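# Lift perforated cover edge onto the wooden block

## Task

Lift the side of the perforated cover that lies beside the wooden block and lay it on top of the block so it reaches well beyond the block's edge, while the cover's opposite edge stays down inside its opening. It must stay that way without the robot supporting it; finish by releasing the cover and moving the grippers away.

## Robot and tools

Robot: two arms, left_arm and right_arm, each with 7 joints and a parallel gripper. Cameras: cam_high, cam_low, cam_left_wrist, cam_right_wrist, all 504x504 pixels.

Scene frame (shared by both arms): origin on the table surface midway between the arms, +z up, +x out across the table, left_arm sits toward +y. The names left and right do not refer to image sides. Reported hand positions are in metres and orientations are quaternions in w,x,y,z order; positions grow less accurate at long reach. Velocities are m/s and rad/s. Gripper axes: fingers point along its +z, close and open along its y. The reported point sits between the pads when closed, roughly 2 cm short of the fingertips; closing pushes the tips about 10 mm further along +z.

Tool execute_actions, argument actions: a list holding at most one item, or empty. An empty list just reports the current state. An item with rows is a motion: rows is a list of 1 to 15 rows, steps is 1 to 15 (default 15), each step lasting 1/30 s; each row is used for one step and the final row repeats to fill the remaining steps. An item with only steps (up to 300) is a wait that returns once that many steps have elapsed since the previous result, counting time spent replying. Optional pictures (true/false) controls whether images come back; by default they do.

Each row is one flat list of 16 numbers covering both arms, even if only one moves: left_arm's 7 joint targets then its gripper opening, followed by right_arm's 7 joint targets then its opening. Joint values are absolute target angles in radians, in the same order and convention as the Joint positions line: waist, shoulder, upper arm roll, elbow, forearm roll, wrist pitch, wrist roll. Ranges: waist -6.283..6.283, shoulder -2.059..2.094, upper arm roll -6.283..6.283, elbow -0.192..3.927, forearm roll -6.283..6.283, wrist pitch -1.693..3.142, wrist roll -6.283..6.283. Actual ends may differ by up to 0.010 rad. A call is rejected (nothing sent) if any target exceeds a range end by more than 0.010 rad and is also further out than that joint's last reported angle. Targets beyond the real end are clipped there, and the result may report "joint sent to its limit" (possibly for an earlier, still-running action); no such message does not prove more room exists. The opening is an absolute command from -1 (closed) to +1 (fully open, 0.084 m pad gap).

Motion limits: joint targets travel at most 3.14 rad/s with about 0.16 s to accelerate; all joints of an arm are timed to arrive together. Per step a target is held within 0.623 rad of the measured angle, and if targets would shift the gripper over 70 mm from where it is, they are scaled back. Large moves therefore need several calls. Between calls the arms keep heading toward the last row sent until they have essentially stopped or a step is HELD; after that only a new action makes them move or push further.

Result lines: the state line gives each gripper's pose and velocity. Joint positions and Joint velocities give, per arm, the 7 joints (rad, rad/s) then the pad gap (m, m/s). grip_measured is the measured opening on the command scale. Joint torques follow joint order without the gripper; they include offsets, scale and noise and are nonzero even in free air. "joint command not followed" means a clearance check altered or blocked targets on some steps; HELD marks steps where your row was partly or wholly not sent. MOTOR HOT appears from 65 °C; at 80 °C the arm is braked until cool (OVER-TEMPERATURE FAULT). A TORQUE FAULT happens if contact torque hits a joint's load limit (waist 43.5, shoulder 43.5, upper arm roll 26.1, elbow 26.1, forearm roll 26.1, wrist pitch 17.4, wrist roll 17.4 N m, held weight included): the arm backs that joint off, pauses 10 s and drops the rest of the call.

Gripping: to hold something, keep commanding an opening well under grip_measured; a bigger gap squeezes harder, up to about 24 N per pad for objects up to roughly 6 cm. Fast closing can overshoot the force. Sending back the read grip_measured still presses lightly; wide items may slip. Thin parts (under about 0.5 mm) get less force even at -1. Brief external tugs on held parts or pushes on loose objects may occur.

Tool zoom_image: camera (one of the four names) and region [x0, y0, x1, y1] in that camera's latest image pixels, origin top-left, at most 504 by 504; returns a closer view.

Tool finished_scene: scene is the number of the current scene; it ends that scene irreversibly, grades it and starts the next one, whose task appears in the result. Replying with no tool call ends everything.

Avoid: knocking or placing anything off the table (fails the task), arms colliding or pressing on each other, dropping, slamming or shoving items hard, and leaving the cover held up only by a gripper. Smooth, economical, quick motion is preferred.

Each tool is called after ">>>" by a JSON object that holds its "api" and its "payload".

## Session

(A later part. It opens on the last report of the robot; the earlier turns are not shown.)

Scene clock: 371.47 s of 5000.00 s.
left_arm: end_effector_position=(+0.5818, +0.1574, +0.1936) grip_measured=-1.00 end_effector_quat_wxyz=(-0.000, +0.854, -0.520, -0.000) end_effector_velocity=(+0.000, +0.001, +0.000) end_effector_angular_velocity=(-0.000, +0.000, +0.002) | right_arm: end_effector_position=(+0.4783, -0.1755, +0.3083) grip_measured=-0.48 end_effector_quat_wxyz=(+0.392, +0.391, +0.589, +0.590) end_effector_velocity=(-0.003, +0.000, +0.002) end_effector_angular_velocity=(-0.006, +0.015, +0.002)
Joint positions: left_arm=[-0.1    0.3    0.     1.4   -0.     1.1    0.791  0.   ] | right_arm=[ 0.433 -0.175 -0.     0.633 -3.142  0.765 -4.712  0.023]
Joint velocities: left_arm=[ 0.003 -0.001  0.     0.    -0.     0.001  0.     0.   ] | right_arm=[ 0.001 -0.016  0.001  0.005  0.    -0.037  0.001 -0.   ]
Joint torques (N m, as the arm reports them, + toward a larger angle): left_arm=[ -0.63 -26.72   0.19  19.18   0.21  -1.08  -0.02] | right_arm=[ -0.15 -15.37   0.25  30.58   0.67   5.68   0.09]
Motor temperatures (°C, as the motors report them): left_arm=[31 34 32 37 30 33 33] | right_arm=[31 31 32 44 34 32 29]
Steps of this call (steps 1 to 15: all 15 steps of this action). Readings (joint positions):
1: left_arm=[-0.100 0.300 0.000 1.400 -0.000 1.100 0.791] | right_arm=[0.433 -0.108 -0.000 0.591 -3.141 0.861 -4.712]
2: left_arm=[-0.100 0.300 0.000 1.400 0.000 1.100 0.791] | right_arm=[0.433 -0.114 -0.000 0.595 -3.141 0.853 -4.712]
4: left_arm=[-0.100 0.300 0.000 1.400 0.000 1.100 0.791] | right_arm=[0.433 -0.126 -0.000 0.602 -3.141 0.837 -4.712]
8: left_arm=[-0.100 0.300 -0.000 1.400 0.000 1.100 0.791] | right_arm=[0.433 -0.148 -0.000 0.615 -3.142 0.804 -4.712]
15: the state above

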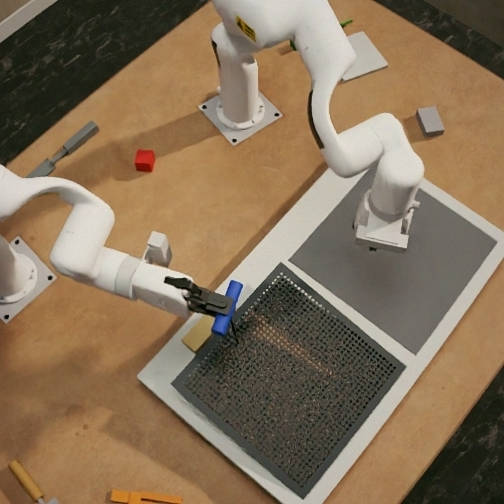

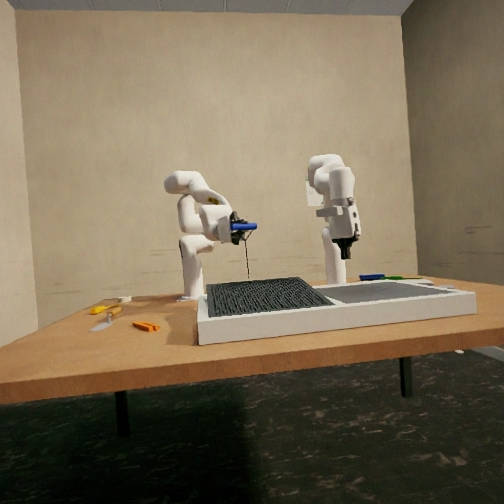

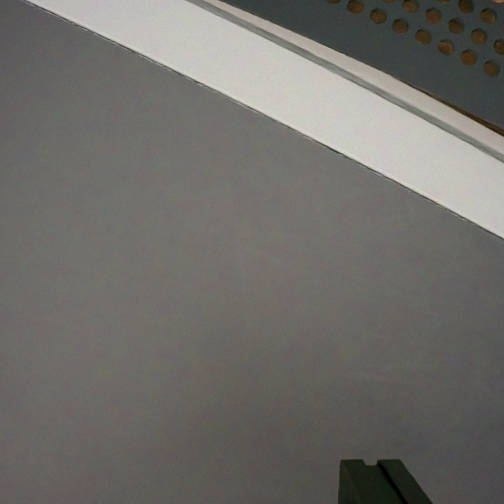

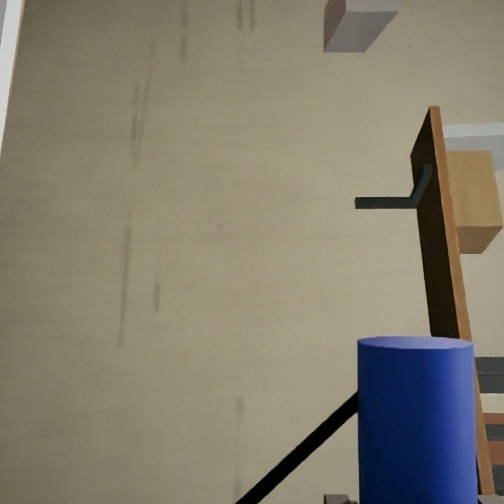

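>>> {"api": "execute_actions", "payload": {"actions": []}}

Scene clock: 397.80 s of 5000.00 s.
left_arm: end_effector_position=(+0.5818, +0.1574, +0.1936) grip_measured=-1.00 end_effector_quat_wxyz=(-0.000, +0.854, -0.520, -0.000) end_effector_velocity=(+0.000, +0.001, +0.000) end_effector_angular_velocity=(-0.000, +0.001, +0.002) | right_arm: end_effector_position=(+0.4780, -0.1754, +0.3080) grip_measured=-0.48 end_effector_quat_wxyz=(+0.391, +0.391, +0.589, +0.589) end_effector_velocity=(-0.000, +0.000, -0.001) end_effector_angular_velocity=(-0.000, +0.001, +0.001)
Joint positions: left_arm=[-0.1    0.3   -0.     1.4   -0.     1.1    0.791  0.   ] | right_arm=[ 0.433 -0.176  0.     0.632 -3.142  0.763 -4.712  0.023]
Joint velocities: left_arm=[ 0.001 -0.     0.    -0.    -0.     0.001 -0.     0.   ] | right_arm=[ 0.001  0.001  0.    -0.    -0.     0.     0.     0.   ]
Joint torques (N m, as the arm reports them, + toward a larger angle): left_arm=[ -0.16 -26.35   0.32  19.12   0.64  -1.12  -0.26] | right_arm=[ -0.23 -16.2    0.19  32.03   0.61   5.62   0.09]
Motor temperatures (°C, as the motors report them): left_arm=[31 34 32 37 30 33 33] | right_arm=[31 31 32 49 34 34 29]
Steps of this call (steps 1 to 15: the robot went on to your last target; steps 16 to 90: nothing new was sent; then 23.33 s passed at rest). Readings (joint positions):
1: left_arm=[-0.100 0.300 0.000 1.400 0.000 1.100 0.791] | right_arm=[0.433 -0.175 -0.000 0.632 -3.142 0.764 -4.712]
2: left_arm=[-0.100 0.300 0.000 1.400 0.000 1.100 0.791] | right_arm=[0.433 -0.175 -0.000 0.632 -3.142 0.764 -4.712]
4: left_arm=[-0.100 0.300 0.000 1.400 0.000 1.100 0.791] | right_arm=[0.433 -0.175 0.000 0.632 -3.142 0.763 -4.712]
8: left_arm=[-0.100 0.300 -0.000 1.400 0.000 1.100 0.791] | right_arm=[0.433 -0.175 -0.000 0.632 -3.142 0.763 -4.712]
90: the state above
All arms were judged still, so your last target was given up. Only a new action makes them travel on or press farther. Fingers that are still opening or closing keep moving.

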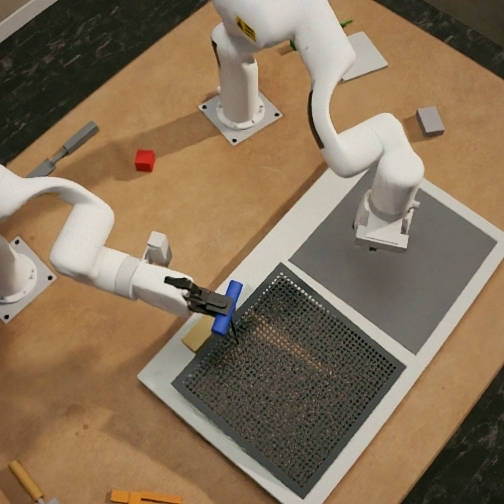

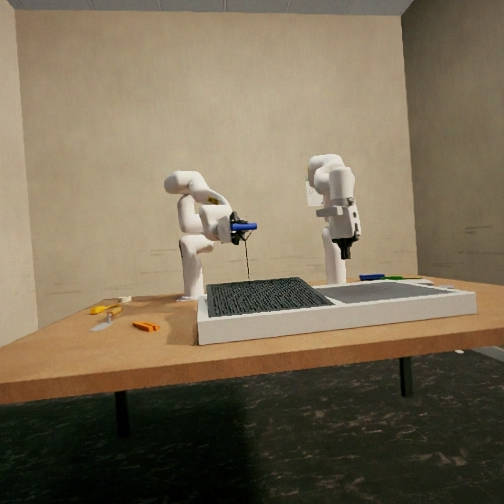

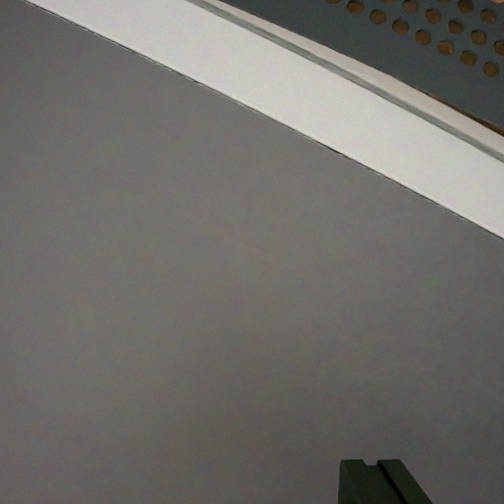

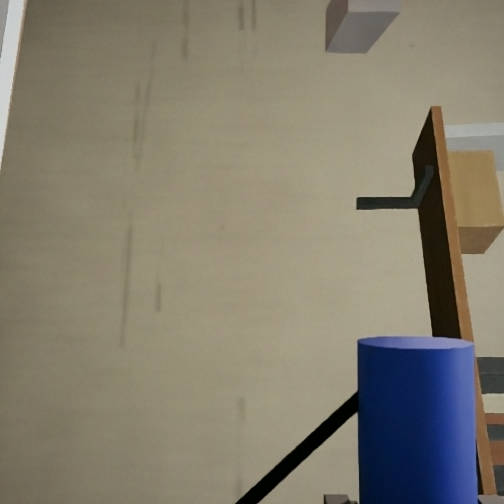

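>>> {"api": "execute_actions", "payload": {"actions": [{"rows":[[-0.1,0.3,0,1.4,0,1.1,0.7913,-1,0.4335,-0.178,0,0.630,-3.1416,0.7628,-4.7124,-1],[-0.1,0.3,0,1.4,0,1.1,0.7913,-1,0.4343,-0.182,0,0.6263,-3.1416,0.7625,-4.7124,-1],[-0.1,0.3,0,1.4,0,1.1,0.7913,-1,0.4353,-0.187,0,0.6216,-3.1416,0.7622,-4.7124,-1],[-0.1,0.3,0,1.4,0,1.1,0.7913,-1,0.4363,-0.192,0,0.6169,-3.1416,0.7619,-4.7124,-1],[-0.1,0.3,0,1.4,0,1.1,0.7913,-1,0.4373,-0.197,0,0.6122,-3.1416,0.7616,-4.7124,-1],[-0.1,0.3,0,1.4,0,1.1,0.7913,-1,0.4383,-0.202,0,0.6075,-3.1416,0.7613,-4.7124,-1],[-0.1,0.3,0,1.4,0,1.1,0.7913,-1,0.4393,-0.207,0,0.6028,-3.1416,0.761,-4.7124,-1],[-0.1,0.3,0,1.4,0,1.1,0.7913,-1,0.4403,-0.212,0,0.5981,-3.1416,0.7607,-4.7124,-1],[-0.1,0.3,0,1.4,0,1.1,0.7913,-1,0.4413,-0.217,0,0.5934,-3.1416,0.7604,-4.7124,-1],[-0.1,0.3,0,1.4,0,1.1,0.7913,-1,0.4423,-0.222,0,0.5887,-3.1416,0.7601,-4.7124,-1],[-0.1,0.3,0,1.4,0,1.1,0.7913,-1,0.4433,-0.227,0,0.584,-3.1416,0.7598,-4.7124,-1],[-0.1,0.3,0,1.4,0,1.1,0.7913,-1,0.4443,-0.232,0,0.5793,-3.1416,0.7595,-4.7124,-1],[-0.1,0.3,0,1.4,0,1.1,0.7913,-1,0.4453,-0.237,0,0.5746,-3.1416,0.7592,-4.7124,-1],[-0.1,0.3,0,1.4,0,1.1,0.7913,-1,0.4463,-0.241,0,0.571,-3.1416,0.7588,-4.7124,-1],[-0.1,0.3,0,1.4,0,1.1,0.7913,-1,0.447,-0.244,0,0.5683,-3.1416,0.7585,-4.7124,-1]]}]}}

>>> {"api": "zoom_image", "payload": {"camera": "cam_high", "region": [130,240,330,440]}}

Scene clock: 425.70 s of 5000.00 s.
left_arm: end_effector_position=(+0.5818, +0.1574, +0.1936) grip_measured=-1.00 end_effector_quat_wxyz=(-0.000, +0.854, -0.520, -0.000) end_effector_velocity=(-0.000, -0.001, +0.000) end_effector_angular_velocity=(-0.000, -0.001, -0.002) | right_arm: end_effector_position=(+0.4606, -0.1761, +0.3084) grip_measured=-0.48 end_effector_quat_wxyz=(+0.388, +0.388, +0.592, +0.591) end_effector_velocity=(-0.042, -0.003, -0.001) end_effector_angular_velocity=(-0.001, +0.003, +0.026)
Joint positions: left_arm=[-0.1    0.3   -0.     1.4   -0.     1.1    0.791  0.   ] | right_arm=[ 0.444 -0.232  0.     0.579 -3.142  0.759 -4.712  0.023]
Joint velocities: left_arm=[-0.001 -0.    -0.     0.     0.    -0.    -0.     0.   ] | right_arm=[ 0.028 -0.137 -0.002 -0.129  0.001 -0.012 -0.001 -0.   ]
Joint torques (N m, as the arm reports them, + toward a larger angle): left_arm=[  0.59 -26.06  -0.19  19.16   0.54  -1.15   0.03] | right_arm=[ -0.3  -14.93   0.21  32.15   0.5    5.49   0.03]
Motor temperatures (°C, as the motors report them): left_arm=[31 34 32 37 30 33 33] | right_arm=[31 31 32 50 34 35 29]
Steps of this call (steps 1 to 90: nothing new was sent; then 24.40 s passed at rest; steps 91 to 105: all 15 steps of this action). Readings (joint positions):
91: left_arm=[-0.100 0.300 0.000 1.400 0.000 1.100 0.791] | right_arm=[0.433 -0.176 -0.000 0.632 -3.142 0.763 -4.712]
92: left_arm=[-0.100 0.300 0.000 1.400 -0.000 1.100 0.791] | right_arm=[0.433 -0.176 -0.000 0.632 -3.142 0.763 -4.712]
94: left_arm=[-0.100 0.300 -0.000 1.400 -0.000 1.100 0.791] | right_arm=[0.434 -0.180 -0.000 0.628 -3.142 0.763 -4.712]
98: left_arm=[-0.100 0.300 0.000 1.400 0.000 1.100 0.791] | right_arm=[0.437 -0.198 -0.000 0.612 -3.142 0.762 -4.712]
105: the state above

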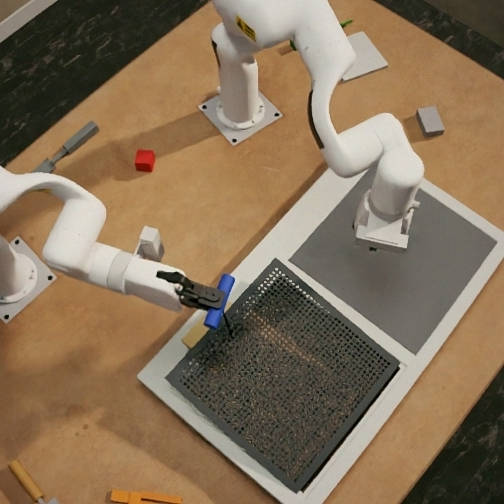

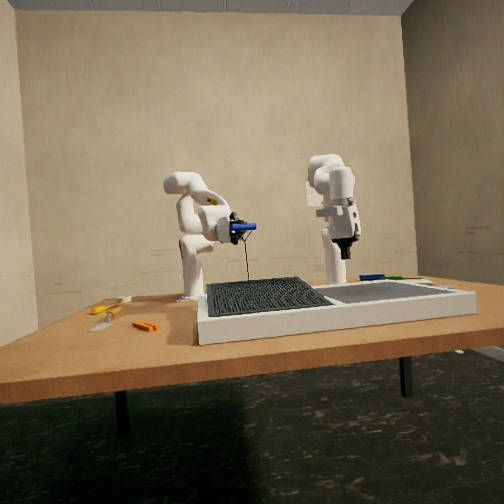

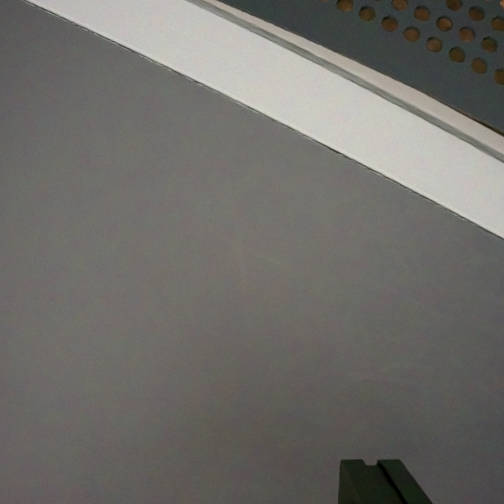

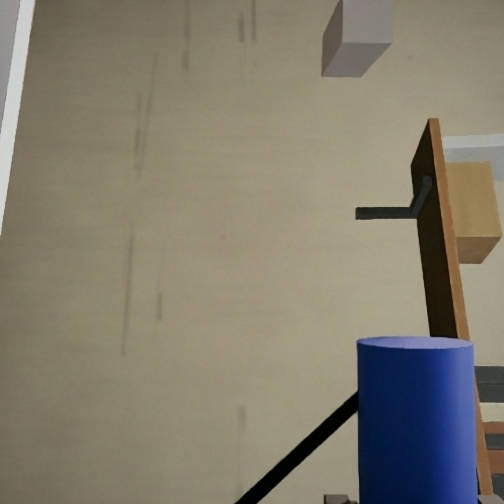

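Region (130, 240, 330, 440) of cam_high's 504x504 image, scaled by 2.520, with more detail than that image has.

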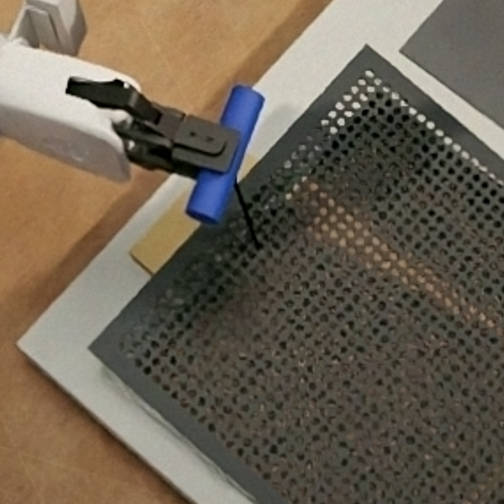

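>>> {"api": "execute_actions", "payload": {"actions": [{"rows":[[-0.1,0.3,0,1.4,0,1.1,0.7913,-1,0.4476,-0.247,0,0.5655,-3.1416,0.7583,-4.7124,-1],[-0.1,0.3,0,1.4,0,1.1,0.7913,-1,0.4484,-0.251,0,0.5618,-3.1416,0.758,-4.7124,-1],[-0.1,0.3,0,1.4,0,1.1,0.7913,-1,0.4494,-0.256,0,0.5571,-3.1416,0.7577,-4.7124,-1],[-0.1,0.3,0,1.4,0,1.1,0.7913,-1,0.4504,-0.261,0,0.5524,-3.1416,0.7574,-4.7124,-1],[-0.1,0.3,0,1.4,0,1.1,0.7913,-1,0.4514,-0.266,0,0.5477,-3.1416,0.7571,-4.7124,-1],[-0.1,0.3,0,1.4,0,1.1,0.7913,-1,0.4524,-0.271,0,0.543,-3.1416,0.7568,-4.7124,-1],[-0.1,0.3,0,1.4,0,1.1,0.7913,-1,0.4534,-0.276,0,0.5383,-3.1416,0.7565,-4.7124,-1],[-0.1,0.3,0,1.4,0,1.1,0.7913,-1,0.4544,-0.281,0,0.5336,-3.1416,0.7562,-4.7124,-1],[-0.1,0.3,0,1.4,0,1.1,0.7913,-1,0.4555,-0.286,0,0.529,-3.1416,0.7558,-4.7124,-1],[-0.1,0.3,0,1.4,0,1.1,0.7913,-1,0.4565,-0.291,0,0.5243,-3.1416,0.7555,-4.7124,-1],[-0.1,0.3,0,1.4,0,1.1,0.7913,-1,0.4575,-0.296,0,0.5196,-3.1416,0.7552,-4.7124,-1],[-0.1,0.3,0,1.4,0,1.1,0.7913,-1,0.4586,-0.301,0,0.515,-3.1416,0.7548,-4.7124,-1],[-0.1,0.3,0,1.4,0,1.1,0.7913,-1,0.4596,-0.306,0,0.5103,-3.1416,0.7545,-4.7124,-1],[-0.1,0.3,0,1.4,0,1.1,0.7913,-1,0.4604,-0.310,0,0.5066,-3.1416,0.7542,-4.7124,-1],[-0.1,0.3,0,1.4,0,1.1,0.7913,-1,0.461,-0.3125,0,0.5043,-3.1416,0.754,-4.7124,-1]]}], "pictures": false}}

Scene clock: 444.90 s of 5000.00 s.
left_arm: end_effector_position=(+0.5818, +0.1574, +0.1936) grip_measured=-1.00 end_effector_quat_wxyz=(-0.000, +0.854, -0.520, -0.000) end_effector_velocity=(-0.000, -0.000, +0.000) end_effector_angular_velocity=(-0.000, +0.000, +0.000) | right_arm: end_effector_position=(+0.4396, -0.1772, +0.3078) grip_measured=-0.48 end_effector_quat_wxyz=(+0.383, +0.384, +0.594, +0.594) end_effector_velocity=(-0.040, -0.004, -0.000) end_effector_angular_velocity=(+0.002, -0.003, +0.024)
Joint positions: left_arm=[-0.1    0.3    0.     1.4   -0.     1.1    0.791  0.   ] | right_arm=[ 0.459 -0.301  0.     0.515 -3.142  0.755 -4.712  0.023]
Joint velocities: left_arm=[ 0.     0.    -0.     0.    -0.     0.001 -0.     0.   ] | right_arm=[ 0.027 -0.137 -0.003 -0.125  0.001 -0.008 -0.    -0.   ]
Joint torques (N m, as the arm reports them, + toward a larger angle): left_arm=[ -0.29 -26.12   0.09  19.26   0.09  -1.16  -0.42] | right_arm=[ -0.45 -13.27   0.24  32.18   0.53   5.52   0.07]
Motor temperatures (°C, as the motors report them): left_arm=[31 34 32 37 30 33 33] | right_arm=[31 31 32 51 34 35 29]
Steps of this call (steps 1 to 30: the robot went on to your last target; steps 31 to 90: nothing new was sent; then 15.70 s passed at rest; steps 91 to 105: all 15 steps of this action). Readings (joint positions):
91: left_arm=[-0.100 0.300 0.000 1.400 0.000 1.100 0.791] | right_arm=[0.447 -0.244 -0.000 0.568 -3.142 0.758 -4.712]
92: left_arm=[-0.100 0.300 0.000 1.400 -0.000 1.100 0.791] | right_arm=[0.447 -0.245 -0.000 0.568 -3.142 0.758 -4.712]
94: left_arm=[-0.100 0.300 0.000 1.400 -0.000 1.100 0.791] | right_arm=[0.448 -0.249 -0.000 0.564 -3.142 0.758 -4.712]
98: left_arm=[-0.100 0.300 -0.000 1.400 -0.000 1.100 0.791] | right_arm=[0.451 -0.267 -0.000 0.548 -3.142 0.758 -4.712]
105: the state above

>>> {"api": "execute_actions", "payload": {"actions": [{"rows":[[-0.1,0.3,0,1.4,0,1.1,0.7913,-1,0.461,-0.3102,0,0.503,-3.1416,0.7576,-4.7124,-1],[-0.1,0.3,0,1.4,0,1.1,0.7913,-1,0.461,-0.3079,0,0.5017,-3.1416,0.7613,-4.7124,-1],[-0.1,0.3,0,1.4,0,1.1,0.7913,-1,0.461,-0.3055,0,0.5003,-3.1416,0.7649,-4.7124,-1],[-0.1,0.3,0,1.4,0,1.1,0.7913,-1,0.461,-0.3032,0,0.499,-3.1416,0.7686,-4.7124,-1],[-0.1,0.3,0,1.4,0,1.1,0.7913,-1,0.461,-0.3009,0,0.4977,-3.1416,0.7722,-4.7124,-1],[-0.1,0.3,0,1.4,0,1.1,0.7913,-1,0.461,-0.2986,0,0.4964,-3.1416,0.7758,-4.7124,-1],[-0.1,0.3,0,1.4,0,1.1,0.7913,-1,0.461,-0.2963,0,0.4951,-3.1416,0.7795,-4.7124,-1],[-0.1,0.3,0,1.4,0,1.1,0.7913,-1,0.461,-0.2939,0,0.4937,-3.1416,0.7831,-4.7124,-1],[-0.1,0.3,0,1.4,0,1.1,0.7913,-1,0.461,-0.2916,0,0.4924,-3.1416,0.7868,-4.7124,-1],[-0.1,0.3,0,1.4,0,1.1,0.7913,-1,0.461,-0.2893,0,0.4911,-3.1416,0.7904,-4.7124,-1]]}], "pictures": false}}

>>> {"api": "execute_actions", "payload": {"actions": [{"rows":[[-0.1,0.3,0,1.4,0,1.1,0.7913,-1,0.461,-0.287,0,0.4898,-3.1416,0.794,-4.7124,-1],[-0.1,0.3,0,1.4,0,1.1,0.7913,-1,0.461,-0.287,0,0.4898,-3.1416,0.794,-4.7124,-1],[-0.1,0.3,0,1.4,0,1.1,0.7913,-1,0.461,-0.2847,0,0.4885,-3.1416,0.7977,-4.7124,-1],[-0.1,0.3,0,1.4,0,1.1,0.7913,-1,0.461,-0.2847,0,0.4885,-3.1416,0.7977,-4.7124,-1],[-0.1,0.3,0,1.4,0,1.1,0.7913,-1,0.461,-0.2824,0,0.4871,-3.1416,0.8013,-4.7124,-1],[-0.1,0.3,0,1.4,0,1.1,0.7913,-1,0.461,-0.2824,0,0.4871,-3.1416,0.8013,-4.7124,-1],[-0.1,0.3,0,1.4,0,1.1,0.7913,-1,0.461,-0.2801,0,0.4858,-3.1416,0.8049,-4.7124,-1]],"steps":12}]}}

Scene clock: 479.43 s of 5000.00 s.
left_arm: end_effector_position=(+0.5818, +0.1574, +0.1936) grip_measured=-1.00 end_effector_quat_wxyz=(-0.000, +0.854, -0.520, -0.000) end_effector_velocity=(-0.000, +0.000, +0.000) end_effector_angular_velocity=(-0.000, -0.000, +0.000) | right_arm: end_effector_position=(+0.4362, -0.1773, +0.2977) grip_measured=-0.48 end_effector_quat_wxyz=(+0.383, +0.383, +0.595, +0.594) end_effector_velocity=(+0.001, +0.001, +0.001) end_effector_angular_velocity=(+0.004, -0.009, -0.000)
Joint positions: left_arm=[-0.1    0.3    0.     1.4   -0.     1.1    0.791  0.   ] | right_arm=[ 0.461 -0.29   0.     0.491 -3.142  0.789 -4.712  0.023]
Joint velocities: left_arm=[ 0.    -0.001  0.    -0.001 -0.     0.     0.     0.   ] | right_arm=[ 0.001  0.007 -0.     0.     0.001  0.016 -0.     0.   ]
Joint torques (N m, as the arm reports them, + toward a larger angle): left_arm=[  0.01 -26.81  -0.23  19.28   0.38  -1.27  -0.25] | right_arm=[ -0.46 -14.09  -0.08  31.94   0.66   5.68   0.1 ]
Motor temperatures (°C, as the motors report them): left_arm=[31 34 32 37 30 33 33] | right_arm=[31 31 32 51 34 35 29]
Steps of this call (steps 1 to 30: the robot went on to your last target; steps 31 to 90: nothing new was sent; then 31.03 s passed at rest; steps 91 to 105: all 15 steps of this action). Readings (joint positions):
91: left_arm=[-0.100 0.300 -0.000 1.400 -0.000 1.100 0.791] | right_arm=[0.461 -0.312 -0.000 0.504 -3.142 0.754 -4.712]
92: left_arm=[-0.100 0.300 0.000 1.400 -0.000 1.100 0.791] | right_arm=[0.461 -0.312 0.000 0.504 -3.142 0.755 -4.712]
94: left_arm=[-0.100 0.300 -0.000 1.400 -0.000 1.100 0.791] | right_arm=[0.461 -0.309 0.000 0.503 -3.142 0.760 -4.712]
98: left_arm=[-0.100 0.300 0.000 1.400 -0.000 1.100 0.791] | right_arm=[0.461 -0.301 0.000 0.497 -3.142 0.772 -4.712]
105: the state above

Scene clock: 479.83 s of 5000.00 s.
left_arm: end_effector_position=(+0.5818, +0.1574, +0.1936) grip_measured=-1.00 end_effector_quat_wxyz=(-0.000, +0.854, -0.520, -0.000) end_effector_velocity=(-0.000, -0.000, -0.000) end_effector_angular_velocity=(+0.001, +0.001, -0.001) | right_arm: end_effector_position=(+0.4363, -0.1773, +0.2938) grip_measured=-0.48 end_effector_quat_wxyz=(+0.383, +0.383, +0.595, +0.594) end_effector_velocity=(+0.001, -0.000, -0.000) end_effector_angular_velocity=(+0.002, -0.004, -0.001)
Joint positions: left_arm=[-0.1    0.3   -0.     1.4    0.     1.1    0.791  0.   ] | right_arm=[ 0.461 -0.28   0.     0.486 -3.142  0.804 -4.712  0.023]
Joint velocities: left_arm=[-0.001  0.     0.    -0.     0.     0.001  0.     0.   ] | right_arm=[-0.     0.005 -0.001 -0.001 -0.     0.01  -0.    -0.   ]
Joint torques (N m, as the arm reports them, + toward a larger angle): left_arm=[ -0.2  -26.68   0.09  19.2    0.19  -1.19  -0.37] | right_arm=[ -0.61 -13.84  -0.14  31.65   0.63   5.62  -0.06]
Motor temperatures (°C, as the motors report them): left_arm=[31 34 32 37 30 33 33] | right_arm=[31 31 32 51 34 35 29]
Steps of this call (steps 1 to 12: all 12 steps of this action). Readings (joint positions):
1: left_arm=[-0.100 0.300 0.000 1.400 0.000 1.100 0.791] | right_arm=[0.461 -0.289 0.000 0.491 -3.142 0.790 -4.712]
2: left_arm=[-0.100 0.300 -0.000 1.400 0.000 1.100 0.791] | right_arm=[0.461 -0.289 0.000 0.491 -3.142 0.791 -4.712]
4: left_arm=[-0.100 0.300 0.000 1.400 0.000 1.100 0.791] | right_arm=[0.461 -0.287 0.000 0.490 -3.142 0.794 -4.712]
8: left_arm=[-0.100 0.300 -0.000 1.400 -0.000 1.100 0.791] | right_arm=[0.461 -0.283 0.000 0.487 -3.142 0.801 -4.712]
12: the state above

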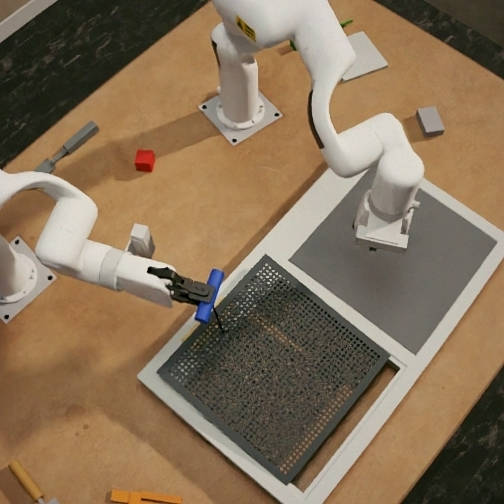

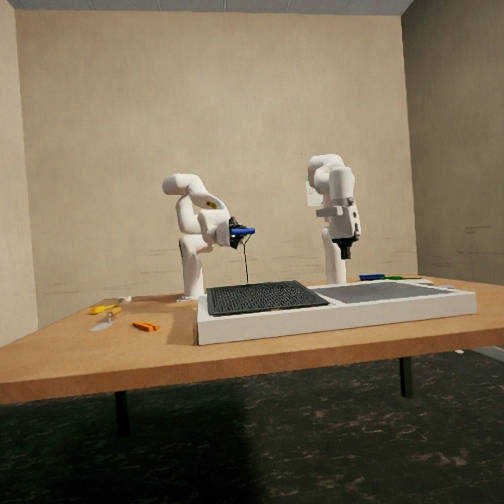

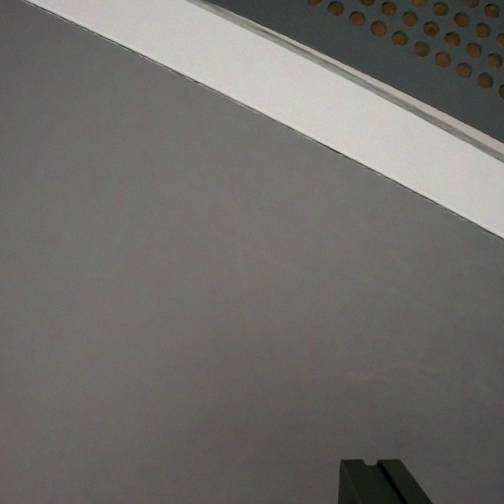

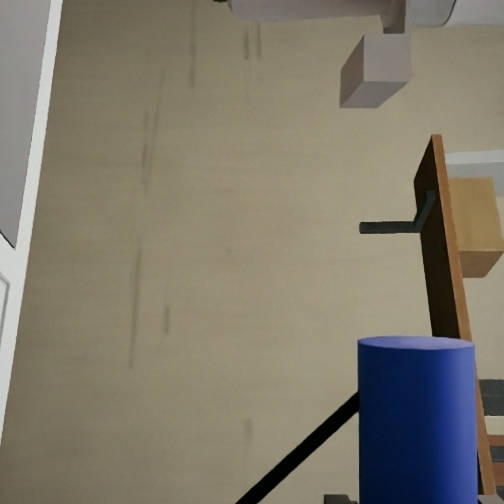

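Continue in 2 mm steps.

>>> {"api": "execute_actions", "payload": {"actions": [{"rows":[[-0.1,0.3,0,1.4,0,1.1,0.7913,-1,0.461,-0.2778,0,0.4845,-3.1416,0.8085,-4.7124,-1],[-0.1,0.3,0,1.4,0,1.1,0.7913,-1,0.461,-0.2755,0,0.4832,-3.1416,0.8121,-4.7124,-1]],"steps":8}], "pictures": false}}

>>> {"api": "execute_actions", "payload": {"actions": [{"rows":[[-0.1,0.3,0,1.4,0,1.1,0.7913,-1,0.461,-0.2732,0,0.4819,-3.1416,0.8157,-4.7124,-1],[-0.1,0.3,0,1.4,0,1.1,0.7913,-1,0.461,-0.2708,0,0.4805,-3.1416,0.8195,-4.7124,-1]],"steps":8}], "pictures": false}}

>>> {"api": "execute_actions", "payload": {"actions": [{"rows":[[-0.1,0.3,0,1.4,0,1.1,0.7913,-1,0.461,-0.2685,0,0.4792,-3.1416,0.8231,-4.7124,-1],[-0.1,0.3,0,1.4,0,1.1,0.7913,-1,0.461,-0.2662,0,0.4779,-3.1416,0.8267,-4.7124,-1]],"steps":8}], "pictures": false}}

>>> {"api": "execute_actions", "payload": {"actions": [{"rows":[[-0.1,0.3,0,1.4,0,1.1,0.7913,-1,0.461,-0.2637,0,0.4767,-3.1416,0.8304,-4.7124,-1],[-0.1,0.3,0,1.4,0,1.1,0.7913,-1,0.461,-0.2613,0,0.4755,-3.1416,0.834,-4.7124,-1]],"steps":8}], "pictures": false}}

Scene clock: 496.63 s of 5000.00 s.
left_arm: end_effector_position=(+0.5818, +0.1574, +0.1936) grip_measured=-1.00 end_effector_quat_wxyz=(-0.000, +0.854, -0.520, -0.000) end_effector_velocity=(+0.000, +0.000, +0.000) end_effector_angular_velocity=(-0.001, -0.001, +0.001) | right_arm: end_effector_position=(+0.4362, -0.1774, +0.2917) grip_measured=-0.48 end_effector_quat_wxyz=(+0.383, +0.383, +0.595, +0.594) end_effector_velocity=(+0.001, -0.000, +0.002) end_effector_angular_velocity=(+0.004, -0.007, -0.001)
Joint positions: left_arm=[-0.1    0.3    0.     1.4    0.     1.1    0.791  0.   ] | right_arm=[ 0.461 -0.275  0.     0.483 -3.142  0.812 -4.712  0.023]
Joint velocities: left_arm=[ 0.    -0.     0.    -0.    -0.    -0.001  0.     0.   ] | right_arm=[ 0.     0.002 -0.001  0.002 -0.     0.009  0.    -0.   ]
Joint torques (N m, as the arm reports them, + toward a larger angle): left_arm=[ -0.62 -26.4   -0.08  19.46   0.47  -1.02  -0.52] | right_arm=[ -0.52 -13.83  -0.17  31.61   0.66   5.79  -0.02]
Motor temperatures (°C, as the motors report them): left_arm=[31 34 32 37 30 33 33] | right_arm=[31 31 32 51 34 36 29]
Steps of this call (steps 1 to 15: the robot went on to your last target; steps 16 to 90: nothing new was sent; then 13.53 s passed at rest; steps 91 to 98: all 8 steps of this action). Readings (joint positions):
91: left_arm=[-0.100 0.300 -0.000 1.400 0.000 1.100 0.791] | right_arm=[0.461 -0.280 -0.000 0.486 -3.142 0.805 -4.712]
92: left_arm=[-0.100 0.300 0.000 1.400 -0.000 1.100 0.791] | right_arm=[0.461 -0.280 -0.000 0.486 -3.142 0.806 -4.712]
94: left_arm=[-0.100 0.300 0.000 1.400 0.000 1.100 0.791] | right_arm=[0.461 -0.278 0.000 0.485 -3.142 0.809 -4.712]
98: the state above

Scene clock: 496.90 s of 5000.00 s.
left_arm: end_effector_position=(+0.5818, +0.1574, +0.1936) grip_measured=-1.00 end_effector_quat_wxyz=(-0.000, +0.854, -0.520, -0.000) end_effector_velocity=(+0.000, +0.001, +0.000) end_effector_angular_velocity=(-0.000, +0.001, +0.002) | right_arm: end_effector_position=(+0.4365, -0.1772, +0.2908) grip_measured=-0.48 end_effector_quat_wxyz=(+0.383, +0.382, +0.594, +0.595) end_effector_velocity=(+0.000, -0.001, +0.000) end_effector_angular_velocity=(+0.002, -0.003, -0.002)
Joint positions: left_arm=[-0.1    0.3    0.     1.4   -0.     1.1    0.791  0.   ] | right_arm=[ 0.461 -0.271  0.     0.481 -3.142  0.82  -4.712  0.023]
Joint velocities: left_arm=[ 0.001  0.     0.     0.    -0.001  0.001 -0.     0.   ] | right_arm=[-0.001  0.001 -0.    -0.001  0.001  0.006 -0.     0.   ]
Joint torques (N m, as the arm reports them, + toward a larger angle): left_arm=[ -0.91 -25.88   0.19  19.08   0.27  -1.17  -0.05] | right_arm=[ -0.37 -13.06  -0.22  29.77   0.51   5.08  -0.08]
Motor temperatures (°C, as the motors report them): left_arm=[31 34 32 37 30 33 33] | right_arm=[31 31 32 51 34 36 29]
Steps of this call (steps 1 to 8: all 8 steps of this action). Readings (joint positions):
1: left_arm=[-0.100 0.300 0.000 1.400 0.000 1.100 0.791] | right_arm=[0.461 -0.275 0.000 0.483 -3.142 0.812 -4.712]
2: left_arm=[-0.100 0.300 -0.000 1.400 0.000 1.100 0.791] | right_arm=[0.461 -0.275 0.000 0.483 -3.142 0.813 -4.712]
4: left_arm=[-0.100 0.300 0.000 1.400 0.000 1.100 0.791] | right_arm=[0.461 -0.273 0.000 0.482 -3.142 0.817 -4.712]
8: the state above

Scene clock: 497.17 s of 5000.00 s.
left_arm: end_effector_position=(+0.5818, +0.1574, +0.1936) grip_measured=-1.00 end_effector_quat_wxyz=(-0.000, +0.854, -0.520, -0.000) end_effector_velocity=(+0.001, +0.001, +0.000) end_effector_angular_velocity=(+0.000, -0.001, +0.002) | right_arm: end_effector_position=(+0.4368, -0.1770, +0.2903) grip_measured=-0.48 end_effector_quat_wxyz=(+0.384, +0.382, +0.593, +0.596) end_effector_velocity=(-0.000, +0.000, -0.002) end_effector_angular_velocity=(-0.001, +0.001, +0.001)
Joint positions: left_arm=[-0.1    0.3   -0.     1.4    0.     1.1    0.791  0.   ] | right_arm=[ 0.461 -0.268  0.     0.48  -3.142  0.828 -4.712  0.023]
Joint velocities: left_arm=[ 0.002  0.     0.     0.001  0.    -0.    -0.     0.   ] | right_arm=[ 0.     0.004  0.    -0.002 -0.001  0.005 -0.     0.   ]
Joint torques (N m, as the arm reports them, + toward a larger angle): left_arm=[ -0.92 -26.38   0.08  19.35   0.08  -1.2   -0.15] | right_arm=[ -0.57 -10.99  -0.31  25.82   0.79   3.78  -0.03]
Motor temperatures (°C, as the motors report them): left_arm=[31 34 32 37 30 33 33] | right_arm=[31 31 32 51 34 36 29]
Steps of this call (steps 1 to 8: all 8 steps of this action). Readings (joint positions):
1: left_arm=[-0.100 0.300 -0.000 1.400 0.000 1.100 0.791] | right_arm=[0.461 -0.271 0.000 0.481 -3.142 0.820 -4.712]
2: left_arm=[-0.100 0.300 -0.000 1.400 0.000 1.100 0.791] | right_arm=[0.461 -0.271 0.000 0.481 -3.142 0.821 -4.712]
4: left_arm=[-0.100 0.300 -0.000 1.400 -0.000 1.100 0.791] | right_arm=[0.461 -0.269 0.000 0.481 -3.142 0.825 -4.712]
8: the state above

Scene clock: 497.43 s of 5000.00 s.
left_arm: end_effector_position=(+0.5818, +0.1574, +0.1936) grip_measured=-1.00 end_effector_quat_wxyz=(-0.000, +0.854, -0.520, -0.000) end_effector_velocity=(-0.000, -0.001, +0.000) end_effector_angular_velocity=(-0.000, -0.000, -0.002) | right_arm: end_effector_position=(+0.4368, -0.1771, +0.2883) grip_measured=-0.48 end_effector_quat_wxyz=(+0.384, +0.382, +0.593, +0.596) end_effector_velocity=(-0.004, -0.002, -0.012) end_effector_angular_velocity=(-0.010, +0.022, -0.001)
Joint positions: left_arm=[-0.1    0.3    0.     1.4    0.     1.1    0.791  0.   ] | right_arm=[ 0.461 -0.263  0.     0.478 -3.142  0.835 -4.712  0.023]
Joint velocities: left_arm=[-0.002 -0.     0.     0.    -0.     0.    -0.     0.   ] | right_arm=[-0.     0.007 -0.    -0.015 -0.    -0.002  0.    -0.   ]
Joint torques (N m, as the arm reports them, + toward a larger angle): left_arm=[ -0.1  -26.98  -0.05  19.33   0.    -0.9   -0.18] | right_arm=[-0.75 -9.37 -0.38 22.5   0.76  2.56  0.03]
Motor temperatures (°C, as the motors report them): left_arm=[31 34 32 37 30 33 33] | right_arm=[31 31 32 51 34 36 29]
Steps of this call (steps 1 to 8: all 8 steps of this action). Readings (joint positions):
1: left_arm=[-0.100 0.300 -0.000 1.400 0.000 1.100 0.791] | right_arm=[0.461 -0.267 0.000 0.480 -3.142 0.828 -4.712]
2: left_arm=[-0.100 0.300 -0.000 1.400 -0.000 1.100 0.791] | right_arm=[0.461 -0.267 0.000 0.480 -3.142 0.829 -4.712]
4: left_arm=[-0.100 0.300 0.000 1.400 -0.000 1.100 0.791] | right_arm=[0.461 -0.265 0.000 0.479 -3.142 0.833 -4.712]
8: the state above

>>> {"api": "execute_actions", "payload": {"actions": []}}

>>> {"api": "zoom_image", "payload": {"camera": "cam_high", "region": [170,260,270,360]}}

Scene clock: 509.90 s of 5000.00 s.
left_arm: end_effector_position=(+0.5818, +0.1574, +0.1936) grip_measured=-1.00 end_effector_quat_wxyz=(-0.000, +0.854, -0.520, -0.000) end_effector_velocity=(+0.000, +0.000, +0.000) end_effector_angular_velocity=(-0.001, -0.000, +0.001) | right_arm: end_effector_position=(+0.4362, -0.1774, +0.2860) grip_measured=-0.48 end_effector_quat_wxyz=(+0.383, +0.383, +0.595, +0.595) end_effector_velocity=(+0.000, +0.000, +0.000) end_effector_angular_velocity=(+0.000, -0.002, +0.001)
Joint positions: left_arm=[-0.1    0.3    0.     1.4    0.     1.1    0.791  0.   ] | right_arm=[ 0.461 -0.261  0.     0.475 -3.142  0.834 -4.712  0.023]
Joint velocities: left_arm=[ 0.001 -0.    -0.     0.001 -0.001  0.     0.     0.   ] | right_arm=[ 0.     0.     0.     0.    -0.001  0.003 -0.    -0.   ]
Joint torques (N m, as the arm reports them, + toward a larger angle): left_arm=[ -0.75 -26.51  -0.14  18.93   0.36  -1.32  -0.36] | right_arm=[-0.63 -9.18 -0.22 22.    0.68  2.39  0.  ]
Motor temperatures (°C, as the motors report them): left_arm=[31 34 32 37 30 33 33] | right_arm=[31 31 32 49 34 35 29]
Steps of this call (steps 1 to 15: the robot went on to your last target; steps 16 to 90: nothing new was sent; then 9.47 s passed at rest). Readings (joint positions):
1: left_arm=[-0.100 0.300 -0.000 1.400 0.000 1.100 0.791] | right_arm=[0.461 -0.262 0.000 0.477 -3.142 0.835 -4.712]
2: left_arm=[-0.100 0.300 -0.000 1.400 -0.000 1.100 0.791] | right_arm=[0.461 -0.262 0.000 0.477 -3.142 0.835 -4.712]
4: left_arm=[-0.100 0.300 -0.000 1.400 0.000 1.100 0.791] | right_arm=[0.461 -0.262 0.000 0.477 -3.142 0.835 -4.712]
8: left_arm=[-0.100 0.300 0.000 1.400 -0.000 1.100 0.791] | right_arm=[0.461 -0.262 -0.000 0.476 -3.142 0.834 -4.712]
90: the state above
All arms were judged still, so your last target was given up. Only a new action makes them travel on or press farther. Fingers that are still opening or closing keep moving.

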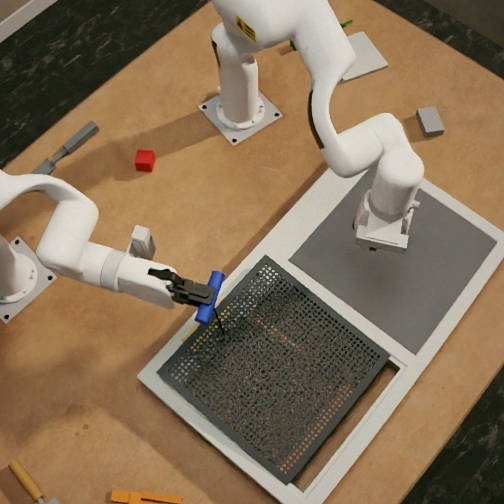

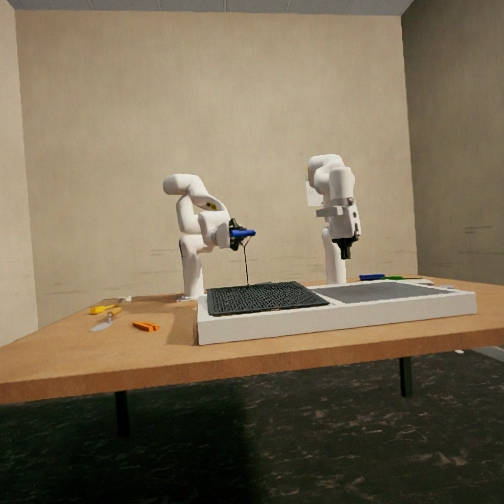

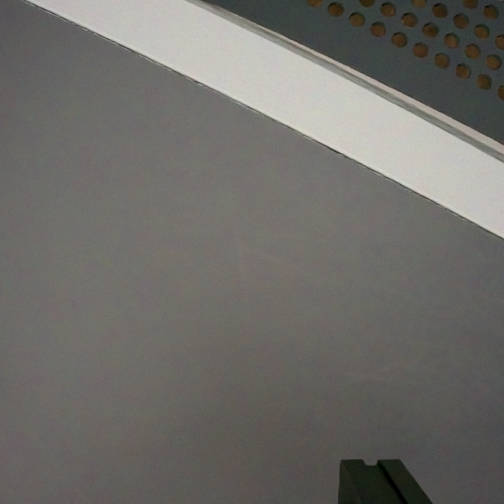

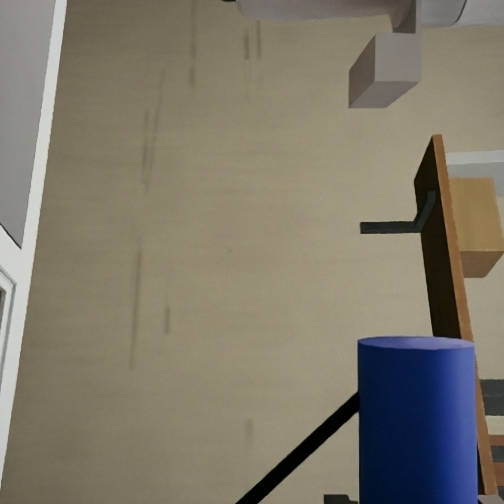

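Region (170, 260, 270, 360) of cam_high's 504x504 image, scaled by 5.040, with more detail than that image has.

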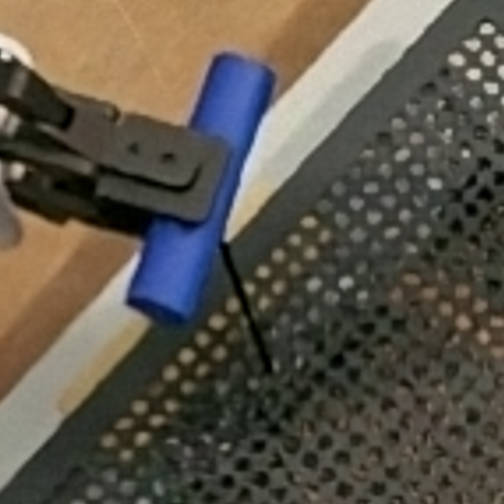

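>>> {"api": "execute_actions", "payload": {"actions": [{"rows":[[-0.1,0.3,0,1.4,0,1.1,0.7913,-1,0.448,-0.257,0,0.4765,-3.1416,0.8373,-4.6775,-1],[-0.1,0.3,0,1.4,0,1.1,0.7913,-1,0.4351,-0.2555,0,0.4755,-3.1416,0.8398,-4.6426,-1],[-0.1,0.3,0,1.4,0,1.1,0.7913,-1,0.4222,-0.254,0,0.4738,-3.1416,0.843,-4.6077,-1],[-0.1,0.3,0,1.4,0,1.1,0.7913,-1,0.4092,-0.2524,0,0.4716,-3.1416,0.8468,-4.5728,-1],[-0.1,0.3,0,1.4,0,1.1,0.7913,-1,0.3963,-0.2506,0,0.4688,-3.1416,0.8514,-4.5379,-1],[-0.1,0.3,0,1.4,0,1.1,0.7913,-1,0.3832,-0.2486,0,0.4652,-3.1416,0.857,-4.503,-1],[-0.1,0.3,0,1.4,0,1.1,0.7913,-1,0.3701,-0.2464,0,0.4613,-3.1416,0.8631,-4.4681,-1],[-0.1,0.3,0,1.4,0,1.1,0.7913,-1,0.3571,-0.2438,0,0.457,-3.1416,0.87,-4.4331,-1],[-0.1,0.3,0,1.4,0,1.1,0.7913,-1,0.3442,-0.241,0,0.4522,-3.1416,0.8776,-4.3982,-1],[-0.1,0.3,0,1.4,0,1.1,0.7913,-1,0.3315,-0.2378,0,0.4471,-3.1416,0.8859,-4.3633,-1],[-0.1,0.3,0,1.4,0,1.1,0.7913,-1,0.3189,-0.2345,0,0.4414,-3.1416,0.8949,-4.3284,-1],[-0.1,0.3,0,1.4,0,1.1,0.7913,-1,0.3065,-0.2307,0,0.4354,-3.1416,0.9047,-4.2935,-1],[-0.1,0.3,0,1.4,0,1.1,0.7913,-1,0.2943,-0.2264,0,0.4292,-3.1416,0.9152,-4.2586,-1],[-0.1,0.3,0,1.4,0,1.1,0.7913,-1,0.2823,-0.2215,0,0.4226,-3.1416,0.9267,-4.2237,-1],[-0.1,0.3,0,1.4,0,1.1,0.7913,-1,0.2705,-0.2162,0,0.4158,-3.1416,0.9388,-4.1888,-1]]}], "pictures": false}}

>>> {"api": "execute_actions", "payload": {"actions": [{"rows":[[-0.1,0.3,0,1.4,0,1.1,0.7913,-1,0.2589,-0.2101,0,0.4087,-3.1416,0.952,-4.1539,-1],[-0.1,0.3,0,1.4,0,1.1,0.7913,-1,0.2476,-0.2032,0,0.4015,-3.1416,0.9661,-4.119,-1],[-0.1,0.3,0,1.4,0,1.1,0.7913,-1,0.2365,-0.1955,0,0.3943,-3.1416,0.981,-4.0841,-1],[-0.1,0.3,0,1.4,0,1.1,0.7913,-1,0.2256,-0.1869,0,0.3869,-3.1416,0.997,-4.0492,-1],[-0.1,0.3,0,1.4,0,1.1,0.7913,-1,0.215,-0.1775,0,0.3795,-3.1416,1.0138,-4.0143,-1],[-0.1,0.3,0,1.4,0,1.1,0.7913,-1,0.2047,-0.1668,0,0.3721,-3.1416,1.0319,-3.9794,-1],[-0.1,0.3,0,1.4,0,1.1,0.7913,-1,0.1947,-0.155,0,0.3648,-3.1416,1.051,-3.9445,-1],[-0.1,0.3,0,1.4,0,1.1,0.7913,-1,0.185,-0.1422,0,0.3577,-3.1416,1.0709,-3.9095,-1],[-0.1,0.3,0,1.4,0,1.1,0.7913,-1,0.1756,-0.1282,0,0.3507,-3.1416,1.0919,-3.8746,-1],[-0.1,0.3,0,1.4,0,1.1,0.7913,-1,0.1665,-0.1131,0,0.3439,-3.1416,1.1138,-3.8397,-1]]}]}}

>>> {"api": "zoom_image", "payload": {"camera": "cam_high", "region": [170,280,270,380]}}

Scene clock: 555.37 s of 5000.00 s.
left_arm: end_effector_position=(+0.5818, +0.1574, +0.1936) grip_measured=-1.00 end_effector_quat_wxyz=(-0.000, +0.854, -0.520, -0.000) end_effector_velocity=(+0.000, -0.000, +0.000) end_effector_angular_velocity=(+0.000, -0.001, -0.001) | right_arm: end_effector_position=(+0.4571, -0.2492, +0.2682) grip_measured=-0.48 end_effector_quat_wxyz=(+0.306, +0.528, +0.470, +0.638) end_effector_velocity=(+0.023, -0.189, -0.077) end_effector_angular_velocity=(+0.998, +0.286, -0.369)
Joint positions: left_arm=[-0.1    0.3    0.     1.4   -0.     1.1    0.791  0.   ] | right_arm=[ 0.315 -0.232  0.     0.439 -3.142  0.9   -4.316  0.023]
Joint velocities: left_arm=[-0.001  0.     0.     0.001  0.    -0.    -0.     0.   ] | right_arm=[-0.37   0.114  0.    -0.176 -0.001  0.292  1.039  0.   ]
Joint torques (N m, as the arm reports them, + toward a larger angle): left_arm=[ -0.71 -26.1    0.06  19.38  -0.12  -1.24  -0.39] | right_arm=[-1.31 -9.11 -0.81 21.09  0.74  2.53 -0.16]
Motor temperatures (°C, as the motors report them): left_arm=[31 34 32 37 30 33 33] | right_arm=[31 31 32 46 34 33 29]
Steps of this call (steps 1 to 90: nothing new was sent; then 41.97 s passed at rest; steps 91 to 105: all 15 steps of this action). Readings (joint positions):
91: left_arm=[-0.100 0.300 0.000 1.400 0.000 1.100 0.791] | right_arm=[0.461 -0.261 0.000 0.476 -3.142 0.834 -4.712]
92: left_arm=[-0.100 0.300 -0.000 1.400 -0.000 1.100 0.791] | right_arm=[0.459 -0.261 0.000 0.476 -3.142 0.835 -4.706]
94: left_arm=[-0.100 0.300 0.000 1.400 -0.000 1.100 0.791] | right_arm=[0.447 -0.258 0.001 0.476 -3.142 0.838 -4.672]
98: left_arm=[-0.100 0.300 -0.000 1.400 -0.000 1.100 0.791] | right_arm=[0.403 -0.251 -0.000 0.470 -3.142 0.850 -4.557]
105: the state above

Scene clock: 555.87 s of 5000.00 s.
left_arm: end_effector_position=(+0.5818, +0.1574, +0.1936) grip_measured=-1.00 end_effector_quat_wxyz=(-0.000, +0.854, -0.520, -0.000) end_effector_velocity=(+0.001, +0.000, +0.000) end_effector_angular_velocity=(-0.000, -0.001, +0.001) | right_arm: end_effector_position=(+0.4587, -0.3255, +0.2226) grip_measured=-0.47 end_effector_quat_wxyz=(+0.203, +0.641, +0.286, +0.683) end_effector_velocity=(-0.014, -0.068, -0.050) end_effector_angular_velocity=(+0.220, +0.088, -0.139)
Joint positions: left_arm=[-0.1    0.3   -0.     1.4    0.     1.1    0.791  0.   ] | right_arm=[ 0.168 -0.12  -0.003  0.353 -3.141  1.113 -3.851  0.023]
Joint velocities: left_arm=[ 0.001  0.    -0.     0.001  0.    -0.001  0.     0.   ] | right_arm=[-0.079  0.077 -0.047 -0.075  0.018  0.094  0.216 -0.   ]
Joint torques (N m, as the arm reports them, + toward a larger angle): left_arm=[  0.65 -26.32  -0.23  19.32   0.28  -1.19  -0.14] | right_arm=[ 1.84 -3.27  1.76  5.6   0.42 -3.38 -0.38]
Motor temperatures (°C, as the motors report them): left_arm=[31 34 32 37 30 33 33] | right_arm=[31 31 32 46 34 33 29]
Steps of this call (steps 1 to 15: all 15 steps of this action). Readings (joint positions):
1: left_arm=[-0.100 0.300 -0.000 1.400 0.000 1.100 0.791] | right_arm=[0.303 -0.228 0.000 0.432 -3.142 0.910 -4.282]
2: left_arm=[-0.100 0.300 -0.000 1.400 0.000 1.100 0.791] | right_arm=[0.291 -0.224 0.000 0.426 -3.142 0.921 -4.247]
4: left_arm=[-0.100 0.300 0.000 1.400 0.000 1.100 0.791] | right_arm=[0.267 -0.213 0.000 0.413 -3.142 0.945 -4.177]
8: left_arm=[-0.100 0.300 0.000 1.400 0.000 1.100 0.791] | right_arm=[0.223 -0.182 0.000 0.384 -3.142 1.005 -4.038]
15: the state above

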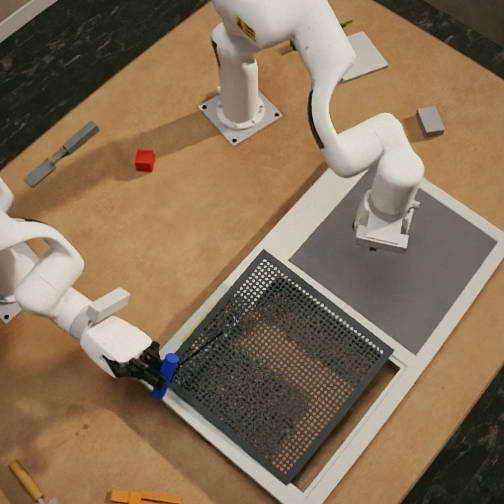

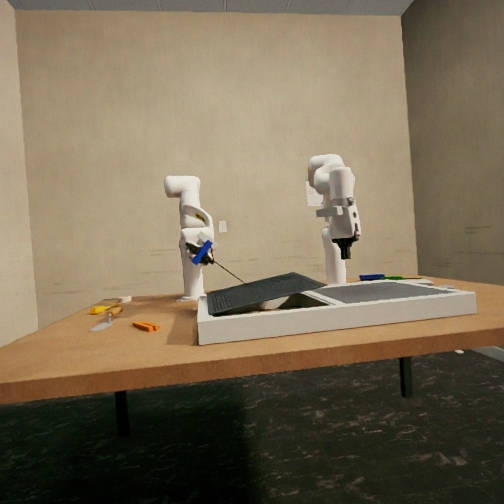

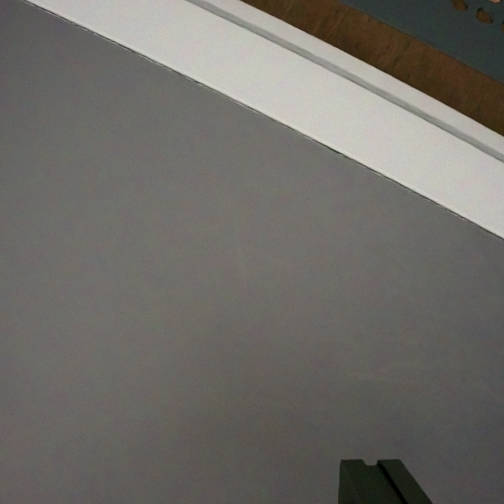

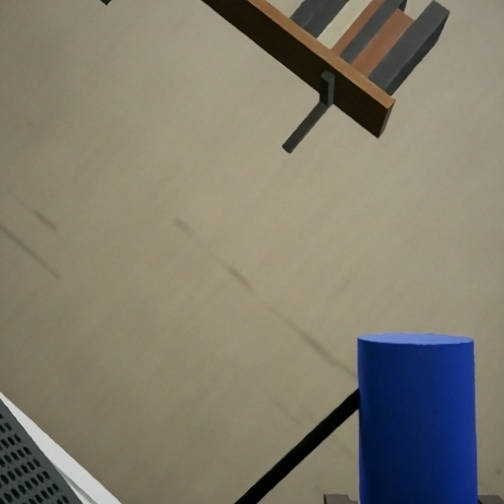

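Region (170, 280, 270, 380) of cam_high's 504x504 image, scaled by 5.040, with more detail than that image has.

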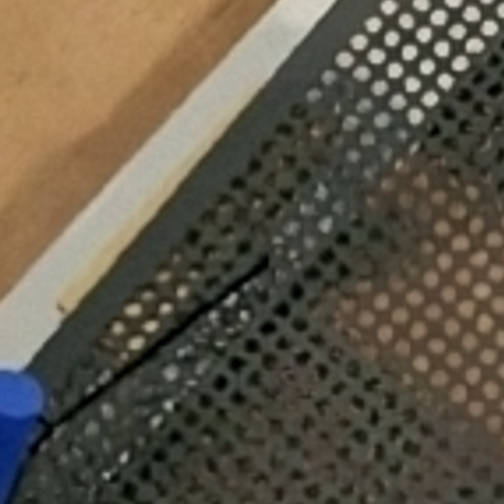

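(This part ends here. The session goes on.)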